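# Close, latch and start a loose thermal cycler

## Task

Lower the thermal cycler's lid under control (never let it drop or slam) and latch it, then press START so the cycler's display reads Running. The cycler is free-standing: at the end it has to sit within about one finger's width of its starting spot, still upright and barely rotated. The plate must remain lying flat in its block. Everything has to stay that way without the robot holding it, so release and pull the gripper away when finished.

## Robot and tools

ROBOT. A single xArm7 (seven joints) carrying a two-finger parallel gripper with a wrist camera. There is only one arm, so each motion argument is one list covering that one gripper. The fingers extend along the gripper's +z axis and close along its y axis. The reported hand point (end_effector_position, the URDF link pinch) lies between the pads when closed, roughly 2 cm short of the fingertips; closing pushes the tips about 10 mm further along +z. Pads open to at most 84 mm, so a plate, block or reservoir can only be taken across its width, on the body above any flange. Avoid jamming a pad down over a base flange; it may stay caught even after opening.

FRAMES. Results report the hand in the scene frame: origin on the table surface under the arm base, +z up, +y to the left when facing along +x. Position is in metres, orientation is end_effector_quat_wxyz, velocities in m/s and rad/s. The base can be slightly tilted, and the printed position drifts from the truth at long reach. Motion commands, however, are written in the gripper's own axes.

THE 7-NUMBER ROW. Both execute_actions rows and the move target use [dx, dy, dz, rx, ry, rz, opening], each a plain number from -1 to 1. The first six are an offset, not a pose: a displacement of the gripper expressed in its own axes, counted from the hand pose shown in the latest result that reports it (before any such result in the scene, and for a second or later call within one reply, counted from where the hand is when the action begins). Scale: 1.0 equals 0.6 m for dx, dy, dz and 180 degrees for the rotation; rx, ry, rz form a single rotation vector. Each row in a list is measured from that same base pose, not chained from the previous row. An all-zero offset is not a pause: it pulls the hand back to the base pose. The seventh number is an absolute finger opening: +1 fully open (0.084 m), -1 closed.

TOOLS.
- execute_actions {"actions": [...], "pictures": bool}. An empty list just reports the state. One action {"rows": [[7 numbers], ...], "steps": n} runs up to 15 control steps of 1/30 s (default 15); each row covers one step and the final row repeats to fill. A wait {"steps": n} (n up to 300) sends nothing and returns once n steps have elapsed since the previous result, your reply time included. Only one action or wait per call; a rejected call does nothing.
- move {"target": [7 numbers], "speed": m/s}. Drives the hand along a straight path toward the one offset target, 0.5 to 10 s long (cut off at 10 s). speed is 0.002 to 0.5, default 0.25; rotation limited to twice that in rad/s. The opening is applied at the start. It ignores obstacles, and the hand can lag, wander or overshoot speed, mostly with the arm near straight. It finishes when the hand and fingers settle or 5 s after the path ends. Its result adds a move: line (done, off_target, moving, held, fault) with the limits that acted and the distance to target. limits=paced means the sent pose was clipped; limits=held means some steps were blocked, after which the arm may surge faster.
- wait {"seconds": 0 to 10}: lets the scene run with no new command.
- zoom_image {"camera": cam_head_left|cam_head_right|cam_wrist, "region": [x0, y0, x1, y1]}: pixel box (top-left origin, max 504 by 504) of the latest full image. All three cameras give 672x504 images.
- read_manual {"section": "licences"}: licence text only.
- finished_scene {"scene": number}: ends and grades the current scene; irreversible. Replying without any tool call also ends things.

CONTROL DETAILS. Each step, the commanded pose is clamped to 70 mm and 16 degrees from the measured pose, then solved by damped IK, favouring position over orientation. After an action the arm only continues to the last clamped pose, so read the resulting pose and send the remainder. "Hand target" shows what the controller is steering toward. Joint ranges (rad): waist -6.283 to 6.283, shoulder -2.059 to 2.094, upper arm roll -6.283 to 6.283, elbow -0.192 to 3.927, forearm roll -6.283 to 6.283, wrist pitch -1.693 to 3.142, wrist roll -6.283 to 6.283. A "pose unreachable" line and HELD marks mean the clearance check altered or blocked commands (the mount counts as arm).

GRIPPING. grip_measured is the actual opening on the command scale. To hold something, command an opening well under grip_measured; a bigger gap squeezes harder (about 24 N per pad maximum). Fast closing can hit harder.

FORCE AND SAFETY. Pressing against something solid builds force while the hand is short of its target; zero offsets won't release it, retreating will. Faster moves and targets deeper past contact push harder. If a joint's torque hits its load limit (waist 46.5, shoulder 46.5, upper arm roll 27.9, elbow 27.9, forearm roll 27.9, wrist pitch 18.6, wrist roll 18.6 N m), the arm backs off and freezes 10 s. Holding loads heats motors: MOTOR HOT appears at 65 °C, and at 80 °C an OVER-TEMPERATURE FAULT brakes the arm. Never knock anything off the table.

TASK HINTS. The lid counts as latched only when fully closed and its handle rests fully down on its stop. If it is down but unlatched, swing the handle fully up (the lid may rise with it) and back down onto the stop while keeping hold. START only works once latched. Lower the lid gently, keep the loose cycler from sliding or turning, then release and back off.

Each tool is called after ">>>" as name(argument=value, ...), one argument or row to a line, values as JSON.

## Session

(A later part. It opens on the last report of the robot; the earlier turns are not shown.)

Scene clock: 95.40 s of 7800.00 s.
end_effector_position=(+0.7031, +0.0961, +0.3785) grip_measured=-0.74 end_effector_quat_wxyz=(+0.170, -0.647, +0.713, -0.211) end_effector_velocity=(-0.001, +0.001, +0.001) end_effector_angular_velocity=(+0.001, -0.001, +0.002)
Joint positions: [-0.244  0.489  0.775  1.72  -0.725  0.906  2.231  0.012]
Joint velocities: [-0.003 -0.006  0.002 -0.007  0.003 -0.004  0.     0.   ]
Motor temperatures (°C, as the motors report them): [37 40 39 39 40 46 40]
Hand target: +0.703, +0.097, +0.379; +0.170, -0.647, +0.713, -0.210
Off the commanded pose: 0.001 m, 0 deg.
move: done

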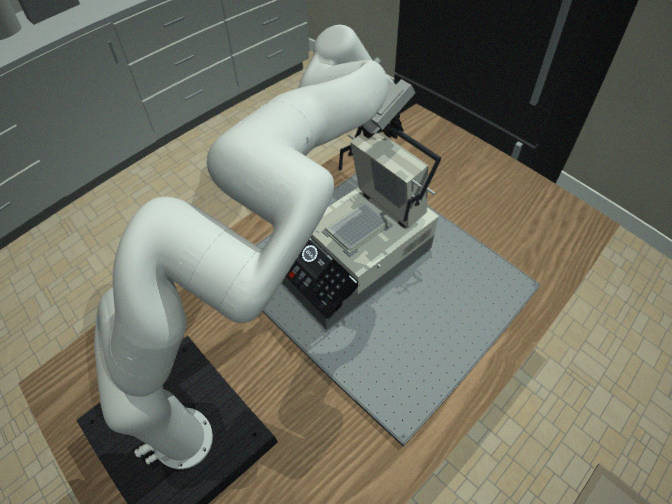

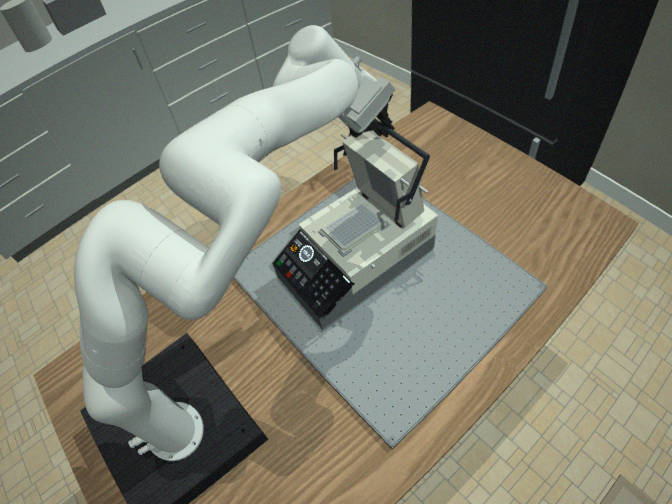

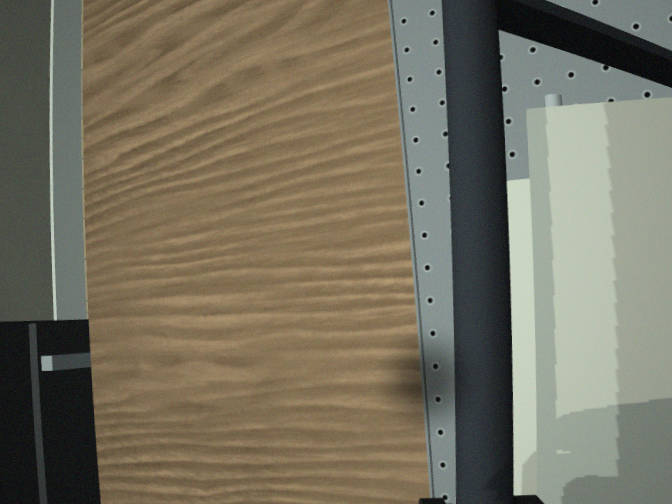

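>>> move(
  target=[0,0.102,-0.078,0.045,0,0,-1],
  speed=0.03,
)

Scene clock: 98.93 s of 7800.00 s.
end_effector_position=(+0.6268, +0.1046, +0.3855) grip_measured=-0.74 end_effector_quat_wxyz=(+0.214, -0.634, +0.697, -0.260) end_effector_velocity=(-0.001, -0.001, +0.001) end_effector_angular_velocity=(+0.003, -0.005, -0.002)
Joint positions: [-0.435  0.097  0.828  1.23  -0.619  0.567  2.313  0.012]
Joint velocities: [-0.004 -0.009 -0.002 -0.008  0.007 -0.01  -0.002 -0.   ]
Motor temperatures (°C, as the motors report them): [37 40 39 39 40 46 40]
Hand target: +0.627, +0.105, +0.387; +0.215, -0.633, +0.696, -0.261
Off the commanded pose: 0.001 m, 0 deg.
move: done

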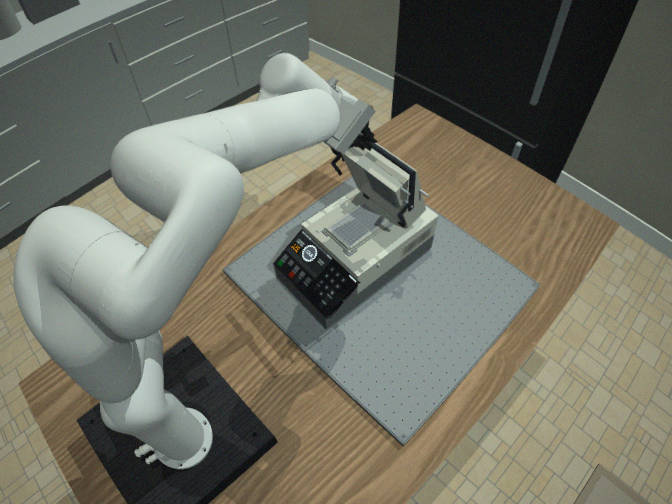

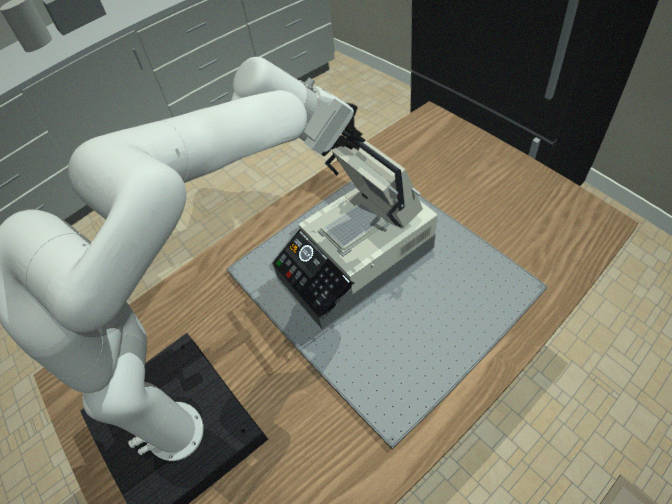

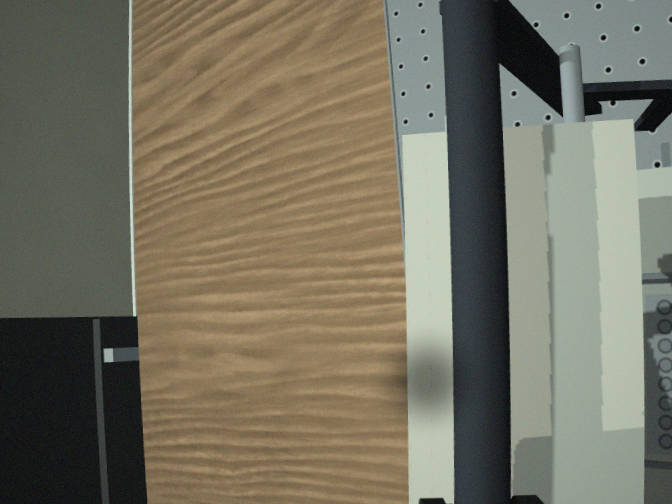

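>>> move(
  target=[0,0.115,-0.05,0,0,0,-1],
  speed=0.03,
)

Scene clock: 102.60 s of 7800.00 s.
end_effector_position=(+0.5537, +0.1116, +0.3625) grip_measured=-0.74 end_effector_quat_wxyz=(+0.212, -0.634, +0.697, -0.259) end_effector_velocity=(-0.001, -0.001, -0.001) end_effector_angular_velocity=(-0.000, +0.002, +0.000)
Joint positions: [-0.408 -0.201  0.778  0.916 -0.327  0.422  2.182  0.011]
Joint velocities: [ 0.002 -0.003 -0.004 -0.006  0.007 -0.002 -0.007  0.   ]
Motor temperatures (°C, as the motors report them): [38 40 39 40 40 46 40]
Hand target: +0.555, +0.112, +0.365; +0.214, -0.634, +0.696, -0.260
Off the commanded pose: 0.003 m, 0 deg.
move: done

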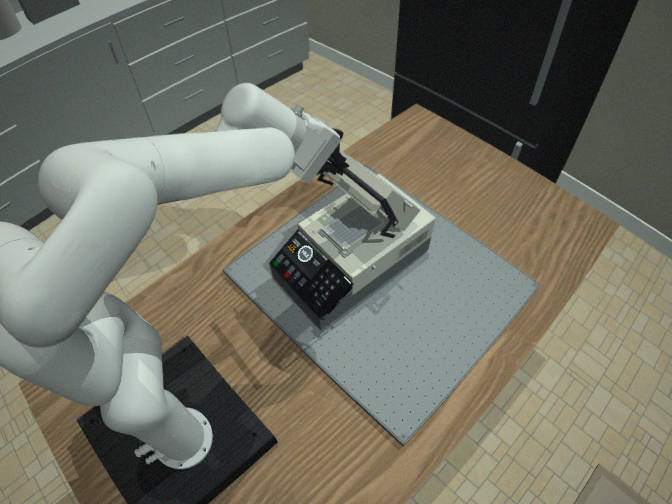

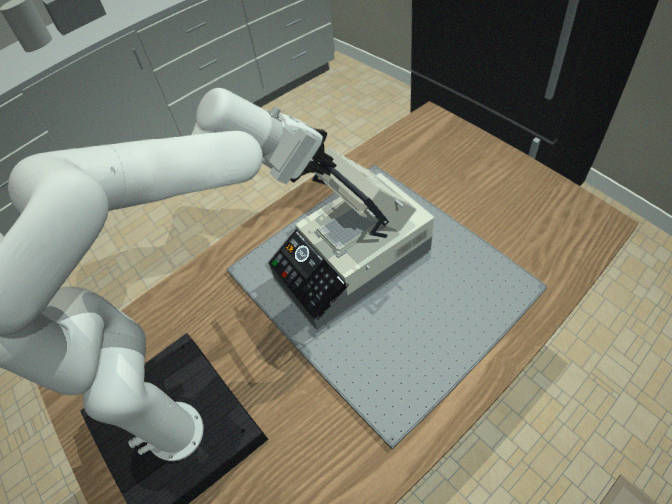

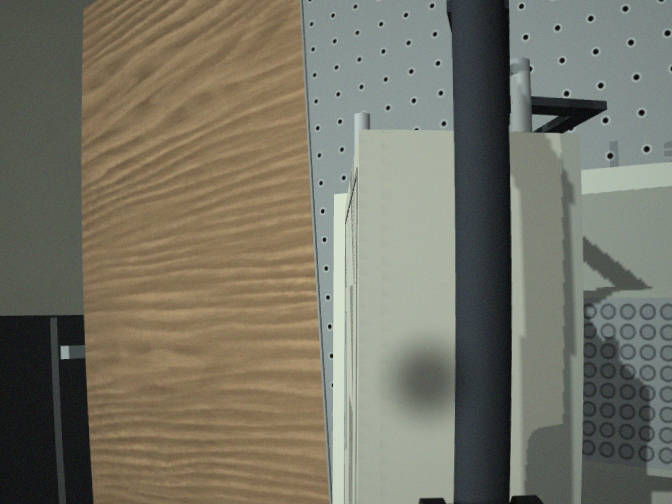

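>>> move(
  target=[0,0.075,0.045,0,0,0,-1],
  speed=0.025,
)

Scene clock: 105.93 s of 7800.00 s.
end_effector_position=(+0.5357, +0.1120, +0.3132) grip_measured=-0.74 end_effector_quat_wxyz=(+0.212, -0.634, +0.697, -0.259) end_effector_velocity=(-0.000, -0.001, -0.001) end_effector_angular_velocity=(-0.000, -0.002, -0.002)
Joint positions: [-0.474 -0.202  0.843  0.786 -0.442  0.291  2.312  0.011]
Joint velocities: [-0.007  0.     0.005 -0.003 -0.008 -0.005  0.008 -0.   ]
Motor temperatures (°C, as the motors report them): [38 40 39 40 40 46 40]
Hand target: +0.536, +0.112, +0.313; +0.212, -0.634, +0.697, -0.259
Off the commanded pose: 0.000 m, 0 deg.
move: done

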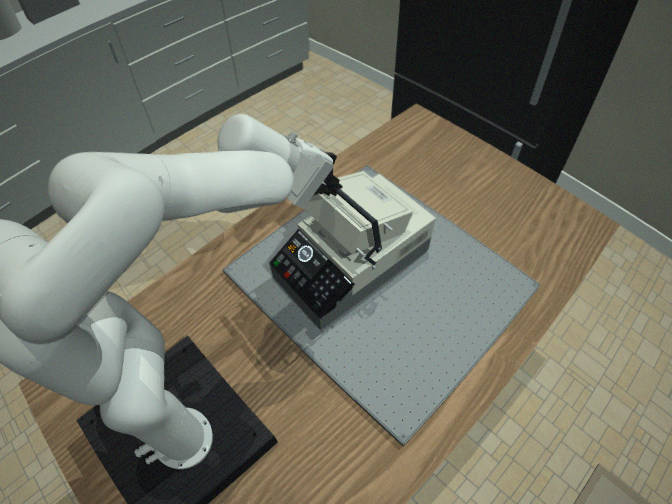

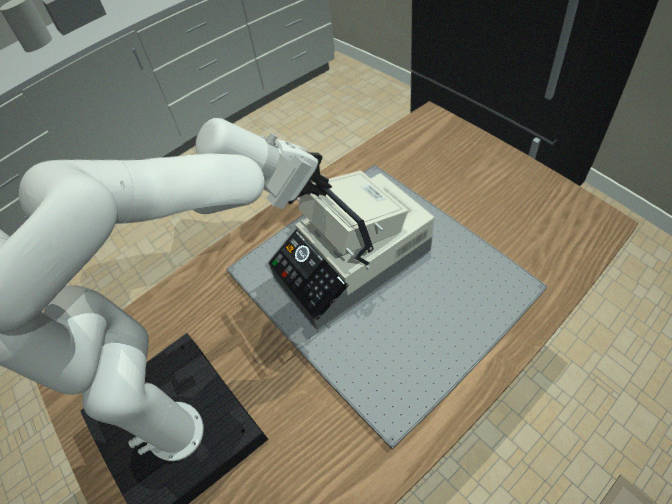

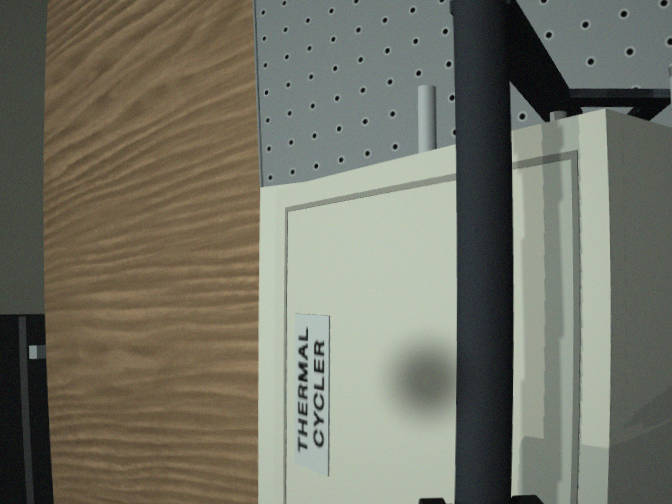

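>>> move(
  target=[0,0.022,0.036,-0.05,0,0,-1],
  speed=0.015,
)

>>> zoom_image(
  camera="cam_head_left",
  region=[260,150,450,340],
)

Scene clock: 113.00 s of 7800.00 s.
end_effector_position=(+0.5393, +0.1109, +0.2888) grip_measured=-0.74 end_effector_quat_wxyz=(+0.162, -0.649, +0.715, -0.204) end_effector_velocity=(-0.001, +0.000, -0.001) end_effector_angular_velocity=(-0.001, +0.005, +0.001)
Joint positions: [-0.458 -0.072  0.845  0.887 -0.395  0.457  2.237  0.011]
Joint velocities: [ 0.     0.002  0.001  0.     0.     0.004 -0.001  0.   ]
Motor temperatures (°C, as the motors report them): [38 40 39 40 40 46 40]
Hand target: +0.539, +0.111, +0.288; +0.162, -0.649, +0.715, -0.203
Off the commanded pose: 0.001 m, 0 deg.
move: done

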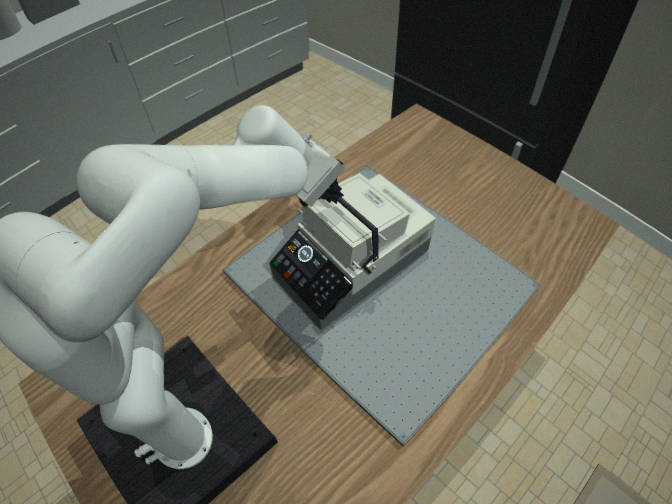

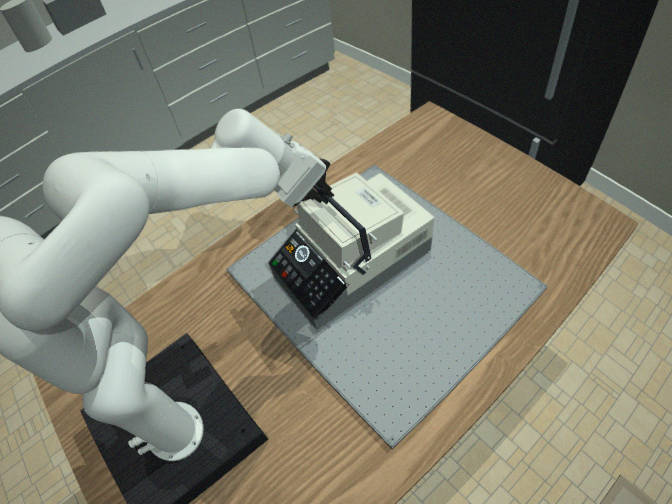

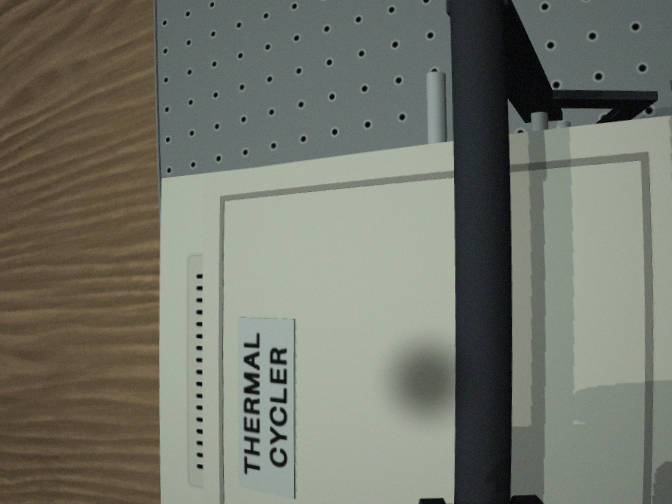

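Region (260, 150, 450, 340) of cam_head_left's 672x504 image, scaled by 2.653, with more detail than that image has.

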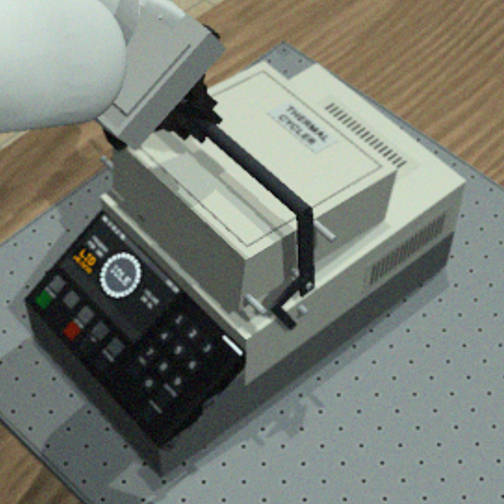

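>>> move(
  target=[0,-0.045,0.021,0,0,0,-1],
  speed=0.015,
)

>>> zoom_image(
  camera="cam_head_left",
  region=[260,150,450,340],
)

Scene clock: 116.50 s of 7800.00 s.
end_effector_position=(+0.5685, +0.1079, +0.2913) grip_measured=-0.74 end_effector_quat_wxyz=(+0.162, -0.649, +0.715, -0.204) end_effector_velocity=(+0.002, -0.000, +0.001) end_effector_angular_velocity=(-0.000, -0.002, -0.002)
Joint positions: [-0.463  0.057  0.85   1.003 -0.542  0.509  2.314  0.011]
Joint velocities: [ 0.     0.005 -0.001  0.007 -0.006  0.003  0.004  0.   ]
Motor temperatures (°C, as the motors report them): [37 40 39 40 40 46 40]
Hand target: +0.569, +0.108, +0.291; +0.162, -0.649, +0.715, -0.204
Off the commanded pose: 0.000 m, 0 deg.
move: done

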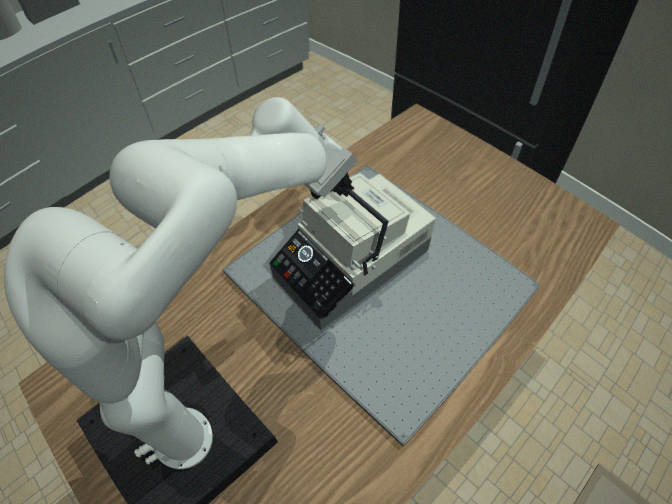

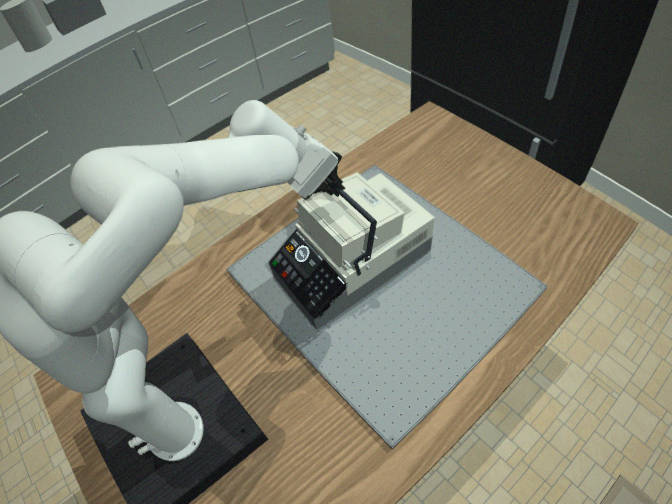

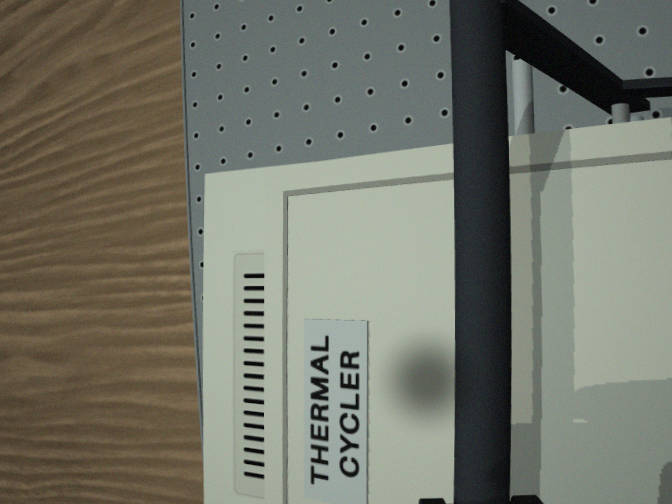

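Region (260, 150, 450, 340) of cam_head_left's 672x504 image, scaled by 2.653, with more detail than that image has.

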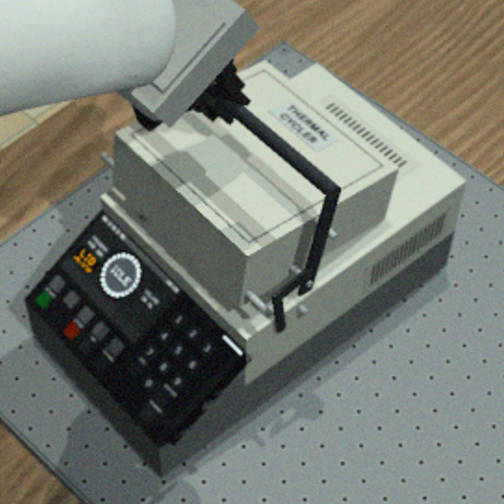

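>>> move(
  target=[0,-0.004,0.026,0,0,0,-1],
  speed=0.012,
)

>>> zoom_image(
  camera="cam_head_left",
  region=[260,150,450,340],
)

Scene clock: 118.87 s of 7800.00 s.
end_effector_position=(+0.5784, +0.1076, +0.2798) grip_measured=-0.74 end_effector_quat_wxyz=(+0.163, -0.649, +0.714, -0.204) end_effector_velocity=(+0.000, -0.001, -0.002) end_effector_angular_velocity=(-0.000, +0.003, -0.001)
Joint positions: [-0.445  0.125  0.833  1.032 -0.642  0.507  2.379  0.012]
Joint velocities: [ 0.001  0.006 -0.001  0.001 -0.007  0.001  0.005  0.   ]
Motor temperatures (°C, as the motors report them): [37 39 39 40 40 46 40]
Hand target: +0.578, +0.106, +0.279; +0.162, -0.649, +0.715, -0.203
Off the commanded pose: 0.001 m, 0 deg.
move: done

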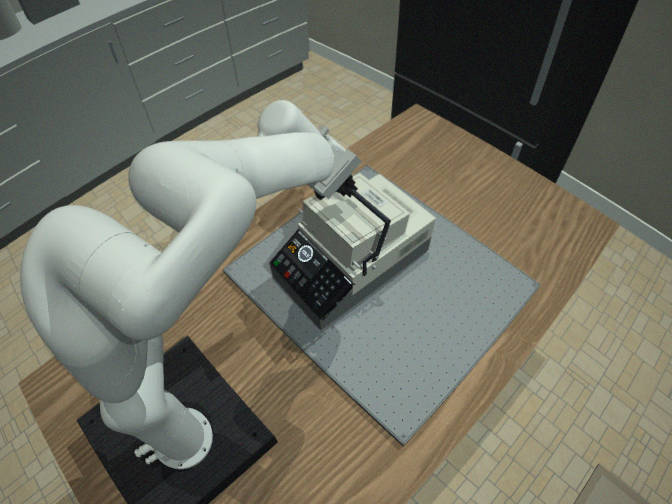

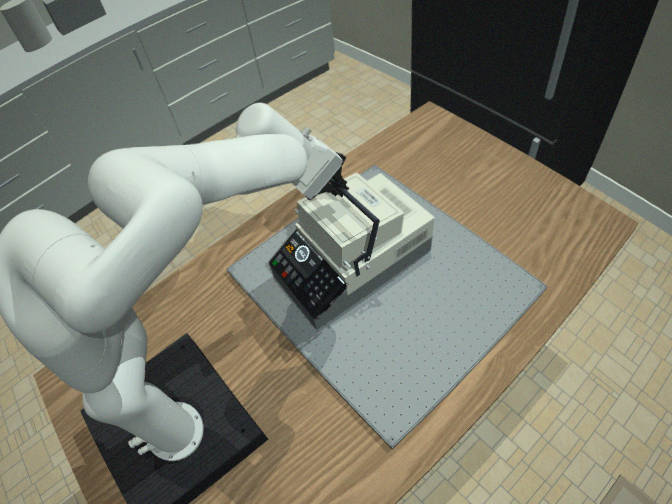

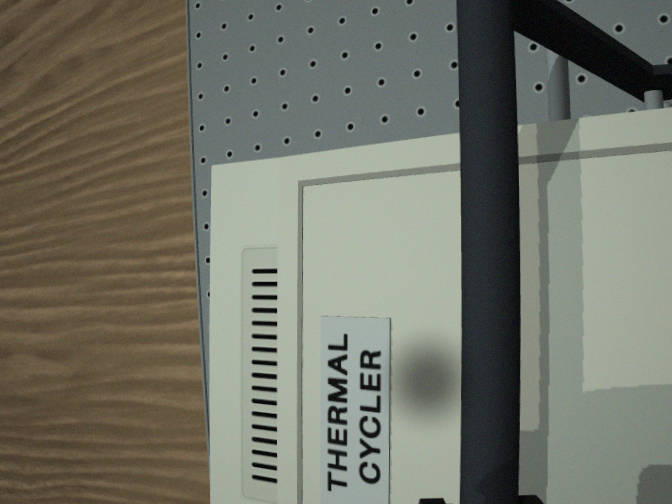

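Region (260, 150, 450, 340) of cam_head_left's 672x504 image, scaled by 2.653, with more detail than that image has.

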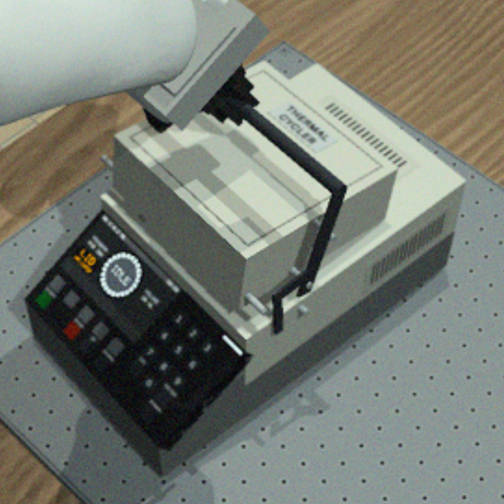

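>>> move(
  target=[0,-0.034,0.016,0,0,0,-1],
  speed=0.012,
)

>>> zoom_image(
  camera="cam_head_left",
  region=[260,150,450,340],
)

Scene clock: 122.00 s of 7800.00 s.
end_effector_position=(+0.6009, +0.1051, +0.2820) grip_measured=-0.74 end_effector_quat_wxyz=(+0.164, -0.649, +0.714, -0.204) end_effector_velocity=(+0.001, +0.001, -0.000) end_effector_angular_velocity=(-0.000, -0.000, +0.002)
Joint positions: [-0.414  0.21   0.811  1.123 -0.706  0.552  2.398  0.012]
Joint velocities: [ 0.003  0.005 -0.001  0.004 -0.004  0.002  0.001 -0.   ]
Motor temperatures (°C, as the motors report them): [37 39 39 40 40 46 40]
Hand target: +0.601, +0.105, +0.282; +0.163, -0.649, +0.714, -0.204
Off the commanded pose: 0.000 m, 0 deg.
move: done

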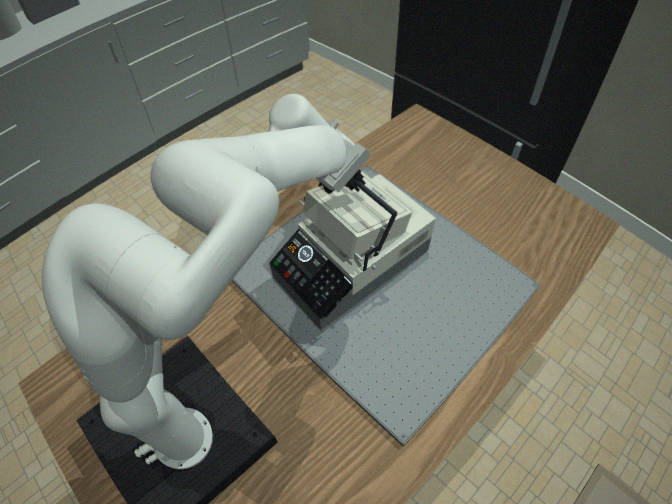

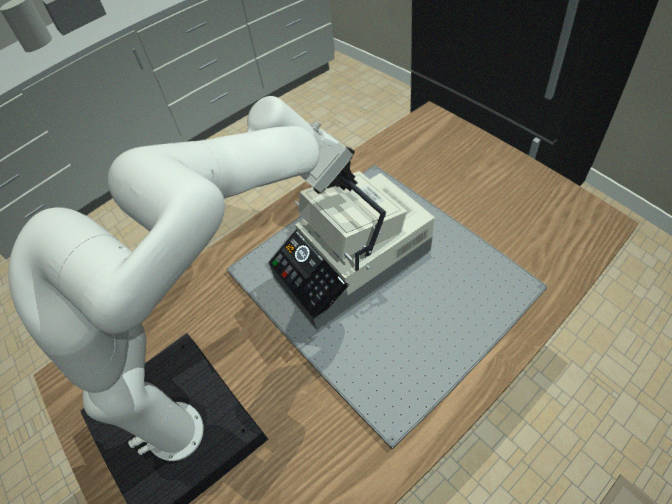

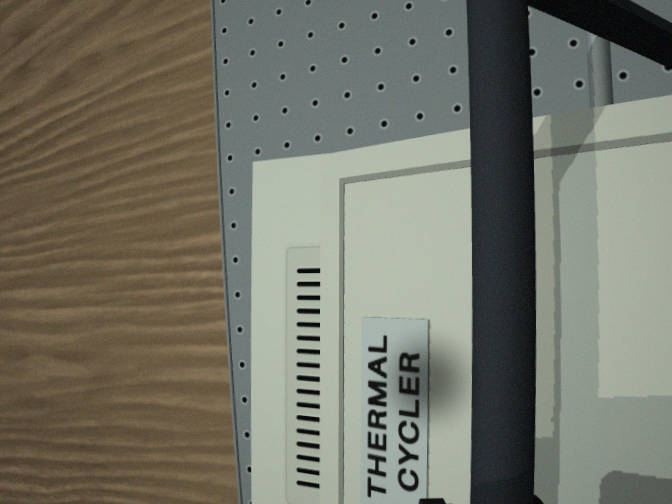

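Region (260, 150, 450, 340) of cam_head_left's 672x504 image, scaled by 2.653, with more detail than that image has.

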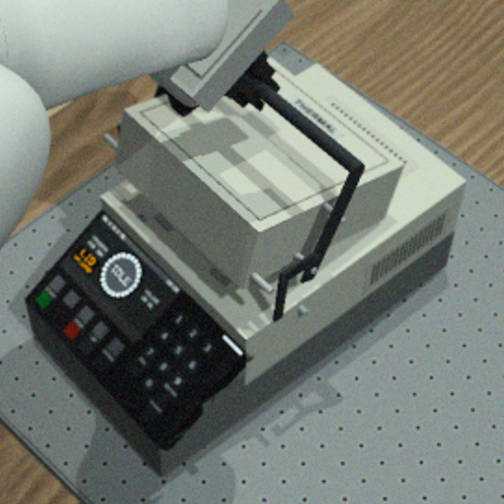

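>>> move(
  target=[0,0.036,0.013,0,0,0,-1],
  speed=0.012,
)

>>> zoom_image(
  camera="cam_head_left",
  region=[260,150,450,340],
)

Scene clock: 125.30 s of 7800.00 s.
end_effector_position=(+0.5867, +0.1062, +0.2653) grip_measured=-0.74 end_effector_quat_wxyz=(+0.164, -0.649, +0.714, -0.204) end_effector_velocity=(-0.001, -0.000, -0.001) end_effector_angular_velocity=(-0.001, +0.000, -0.001)
Joint positions: [-0.416  0.186  0.802  1.052 -0.736  0.498  2.444  0.012]
Joint velocities: [ 0.    -0.002 -0.001 -0.005 -0.002 -0.003  0.003 -0.   ]
Motor temperatures (°C, as the motors report them): [37 39 39 39 40 46 40]
Hand target: +0.586, +0.106, +0.264; +0.163, -0.649, +0.714, -0.204
Off the commanded pose: 0.001 m, 0 deg.
move: done

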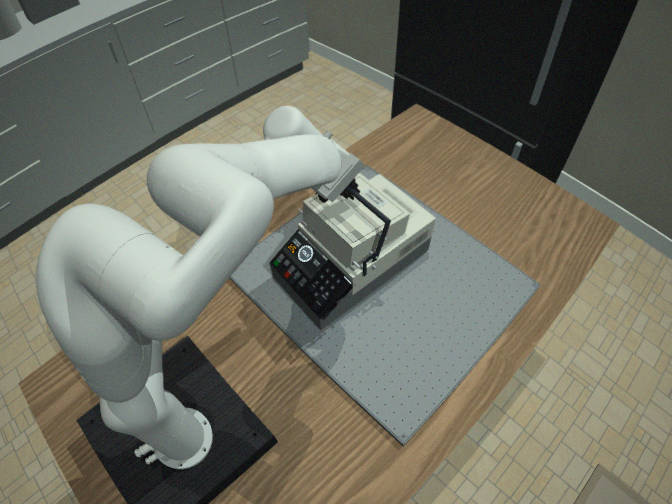

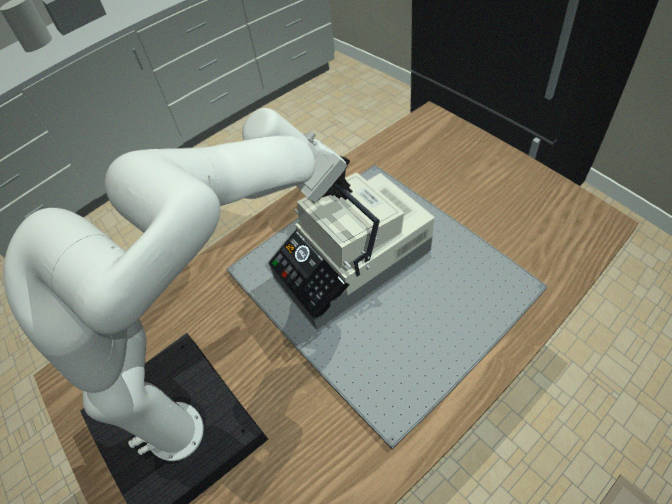

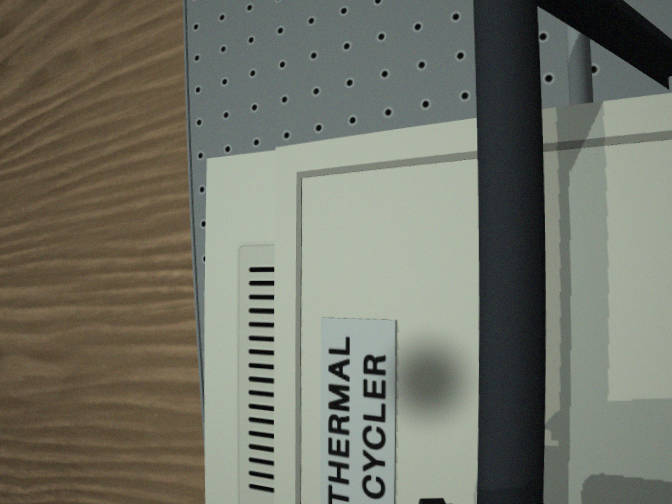

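Region (260, 150, 450, 340) of cam_head_left's 672x504 image, scaled by 2.653, with more detail than that image has.

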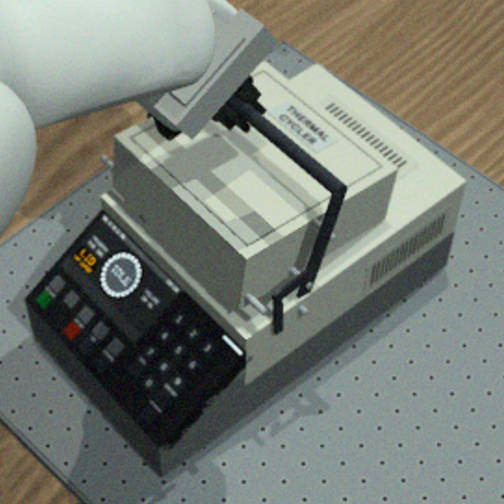

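>>> move(
  target=[0,0,-0.003,0,0,0,-0.3],
  speed=0.02,
)

>>> move(
  target=[0,0.008,-0.028,0,0,0,-0.3],
  speed=0.03,
)

>>> move(
  target=[0,0.076,-0.042,0,0,0,-0.3],
  speed=0.03,
)

>>> zoom_image(
  camera="cam_head_left",
  region=[260,150,450,340],
)

Scene clock: 129.13 s of 7800.00 s.
end_effector_position=(+0.5857, +0.1062, +0.2666) grip_measured=-0.32 end_effector_quat_wxyz=(+0.164, -0.649, +0.714, -0.204) end_effector_velocity=(-0.000, +0.001, +0.002) end_effector_angular_velocity=(-0.001, -0.003, +0.003)
Joint positions: [-0.418  0.18   0.803  1.049 -0.726  0.499  2.438  0.03 ]
Joint velocities: [ 0.    -0.004  0.002 -0.     0.002 -0.    -0.002 -0.   ]
Motor temperatures (°C, as the motors report them): [37 39 39 39 40 46 40]
Hand target: +0.586, +0.106, +0.267; +0.164, -0.649, +0.714, -0.204
Off the commanded pose: 0.000 m, 0 deg.
After step 90, 0.13 s passed at rest.
move: done

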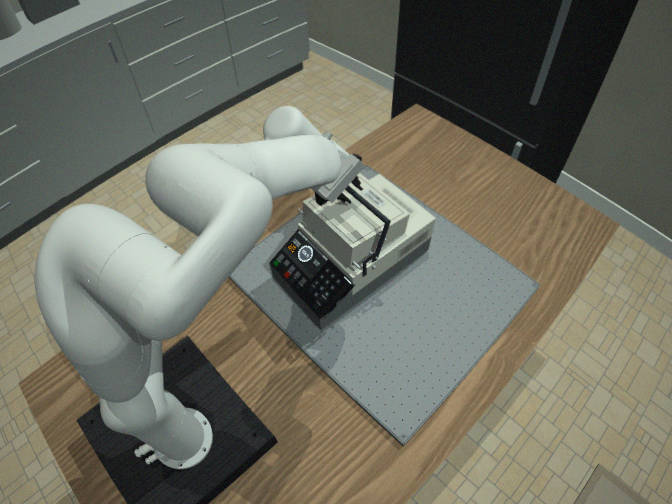

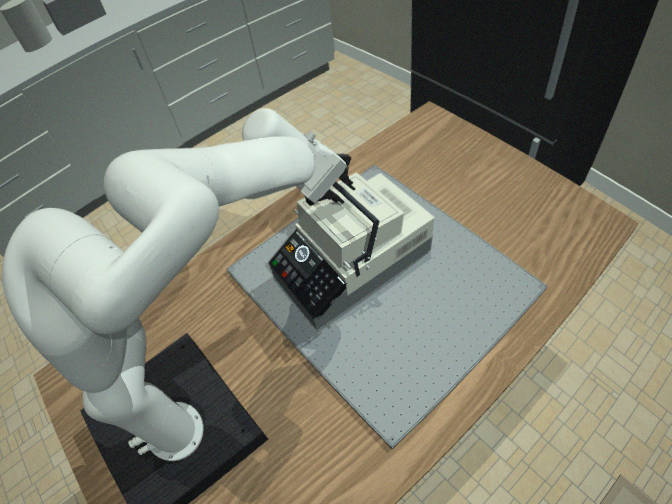

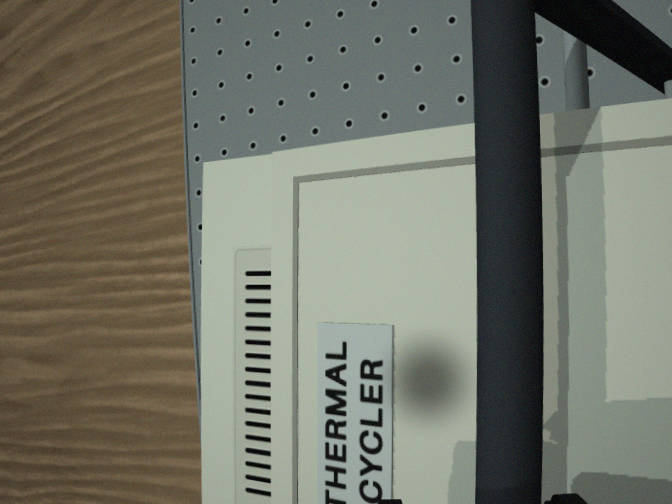

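Scene clock: 130.00 s of 7800.00 s.
end_effector_position=(+0.5734, +0.1079, +0.2786) grip_measured=-0.32 end_effector_quat_wxyz=(+0.164, -0.649, +0.714, -0.204) end_effector_velocity=(-0.001, -0.001, +0.000) end_effector_angular_velocity=(+0.002, +0.002, -0.001)
Joint positions: [-0.446  0.105  0.831  1.009 -0.628  0.493  2.377  0.03 ]
Joint velocities: [-0.004 -0.006  0.002 -0.004  0.013 -0.001 -0.01  -0.   ]
Motor temperatures (°C, as the motors report them): [37 39 39 39 40 46 40]
Hand target: +0.573, +0.108, +0.279; +0.164, -0.649, +0.714, -0.204
Off the commanded pose: 0.000 m, 0 deg.
move: done

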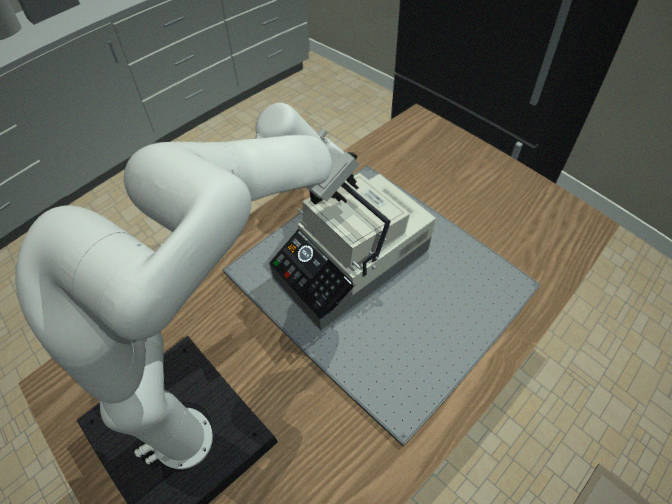

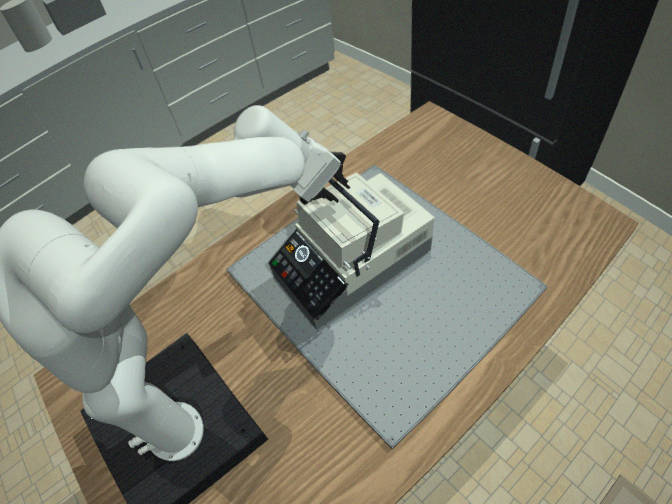

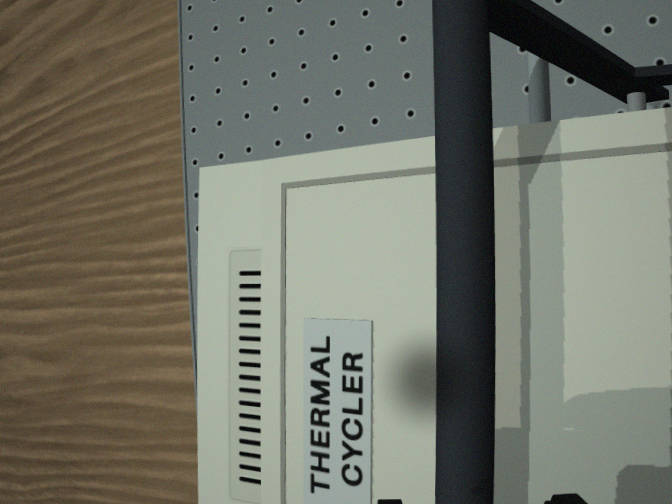

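Scene clock: 132.03 s of 7800.00 s.
end_effector_position=(+0.5218, +0.1133, +0.2773) grip_measured=-0.32 end_effector_quat_wxyz=(+0.164, -0.649, +0.714, -0.205) end_effector_velocity=(-0.001, +0.000, +0.000) end_effector_angular_velocity=(+0.002, +0.000, +0.000)
Joint positions: [-0.432 -0.122  0.827  0.809 -0.363  0.407  2.235  0.03 ]
Joint velocities: [ 0.004 -0.007 -0.004 -0.006  0.013 -0.003 -0.009  0.   ]
Motor temperatures (°C, as the motors report them): [37 39 39 39 40 46 40]
Hand target: +0.522, +0.113, +0.277; +0.164, -0.649, +0.714, -0.205
Off the commanded pose: 0.000 m, 0 deg.
move: done

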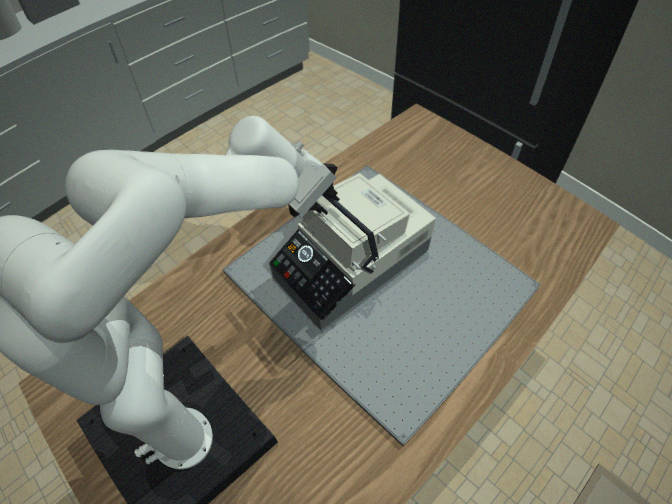

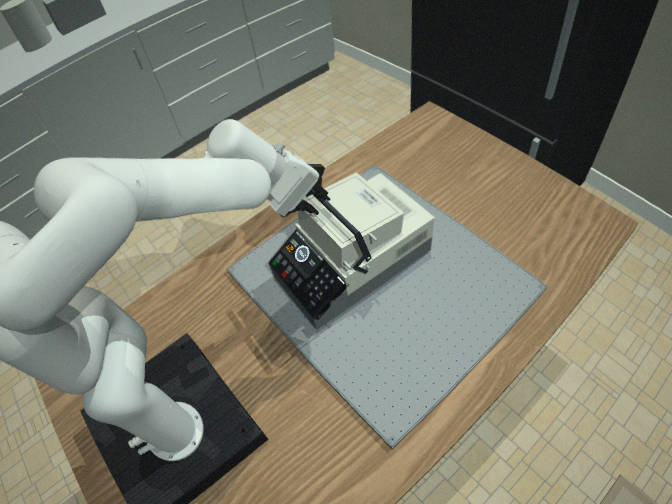

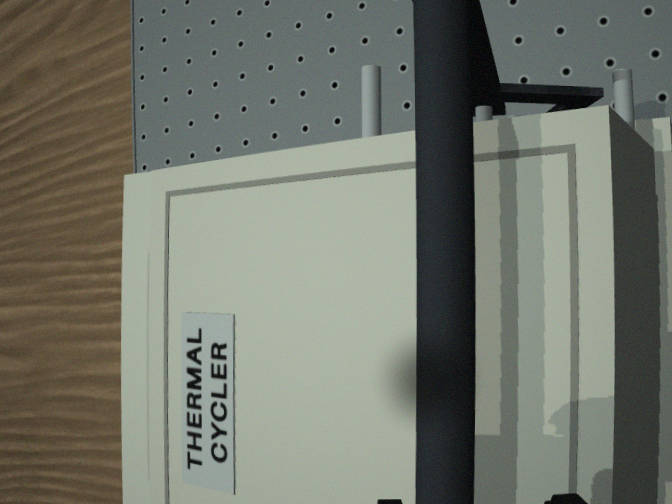

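Region (260, 150, 450, 340) of cam_head_left's 672x504 image, scaled by 2.653, with more detail than that image has.

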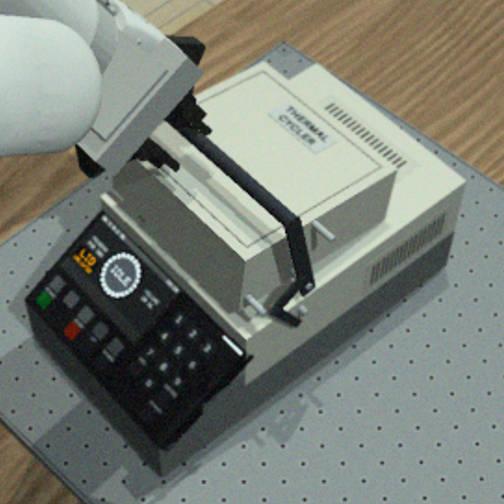

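>>> move(
  target=[0,0.077,-0.012,0,0,0,-0.3],
  speed=0.025,
)

>>> zoom_image(
  camera="cam_head_left",
  region=[260,150,450,340],
)

Scene clock: 135.53 s of 7800.00 s.
end_effector_position=(+0.4786, +0.1174, +0.2603) grip_measured=-0.31 end_effector_quat_wxyz=(+0.164, -0.649, +0.714, -0.205) end_effector_velocity=(-0.001, +0.001, -0.000) end_effector_angular_velocity=(-0.000, -0.001, +0.002)
Joint positions: [-0.343 -0.257  0.778  0.645 -0.231  0.34   2.185  0.03 ]
Joint velocities: [ 0.004 -0.004 -0.001 -0.004  0.004 -0.002 -0.002 -0.   ]
Motor temperatures (°C, as the motors report them): [37 39 39 39 40 46 40]
Hand target: +0.478, +0.117, +0.260; +0.164, -0.649, +0.714, -0.205
Off the commanded pose: 0.000 m, 0 deg.
move: done

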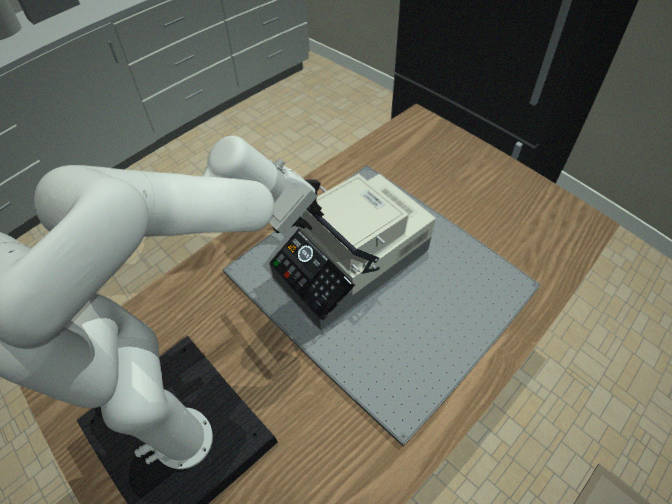

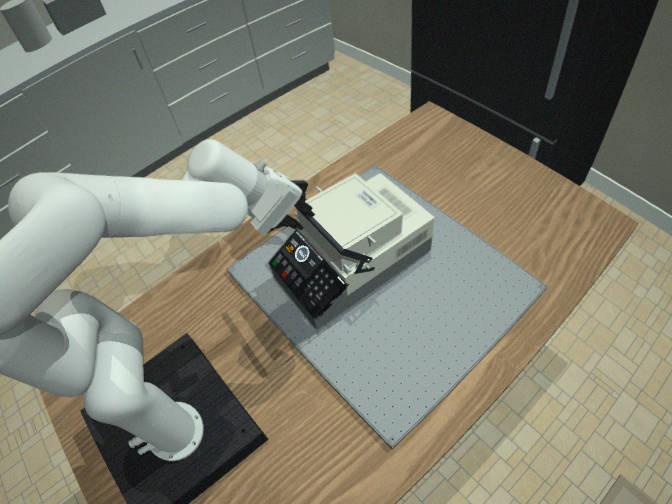

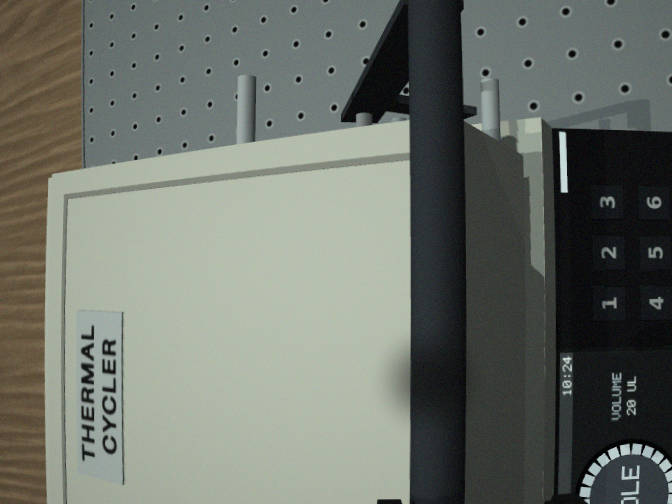

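Region (260, 150, 450, 340) of cam_head_left's 672x504 image, scaled by 2.653, with more detail than that image has.

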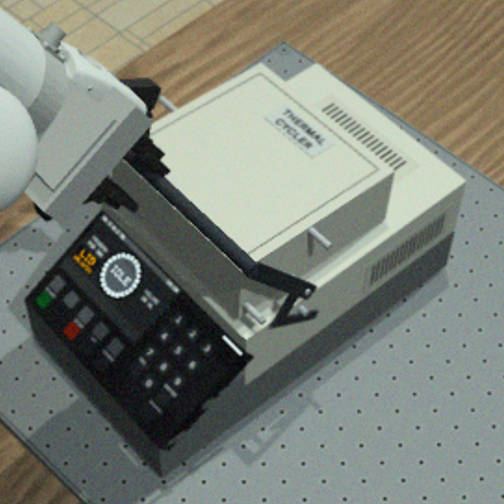

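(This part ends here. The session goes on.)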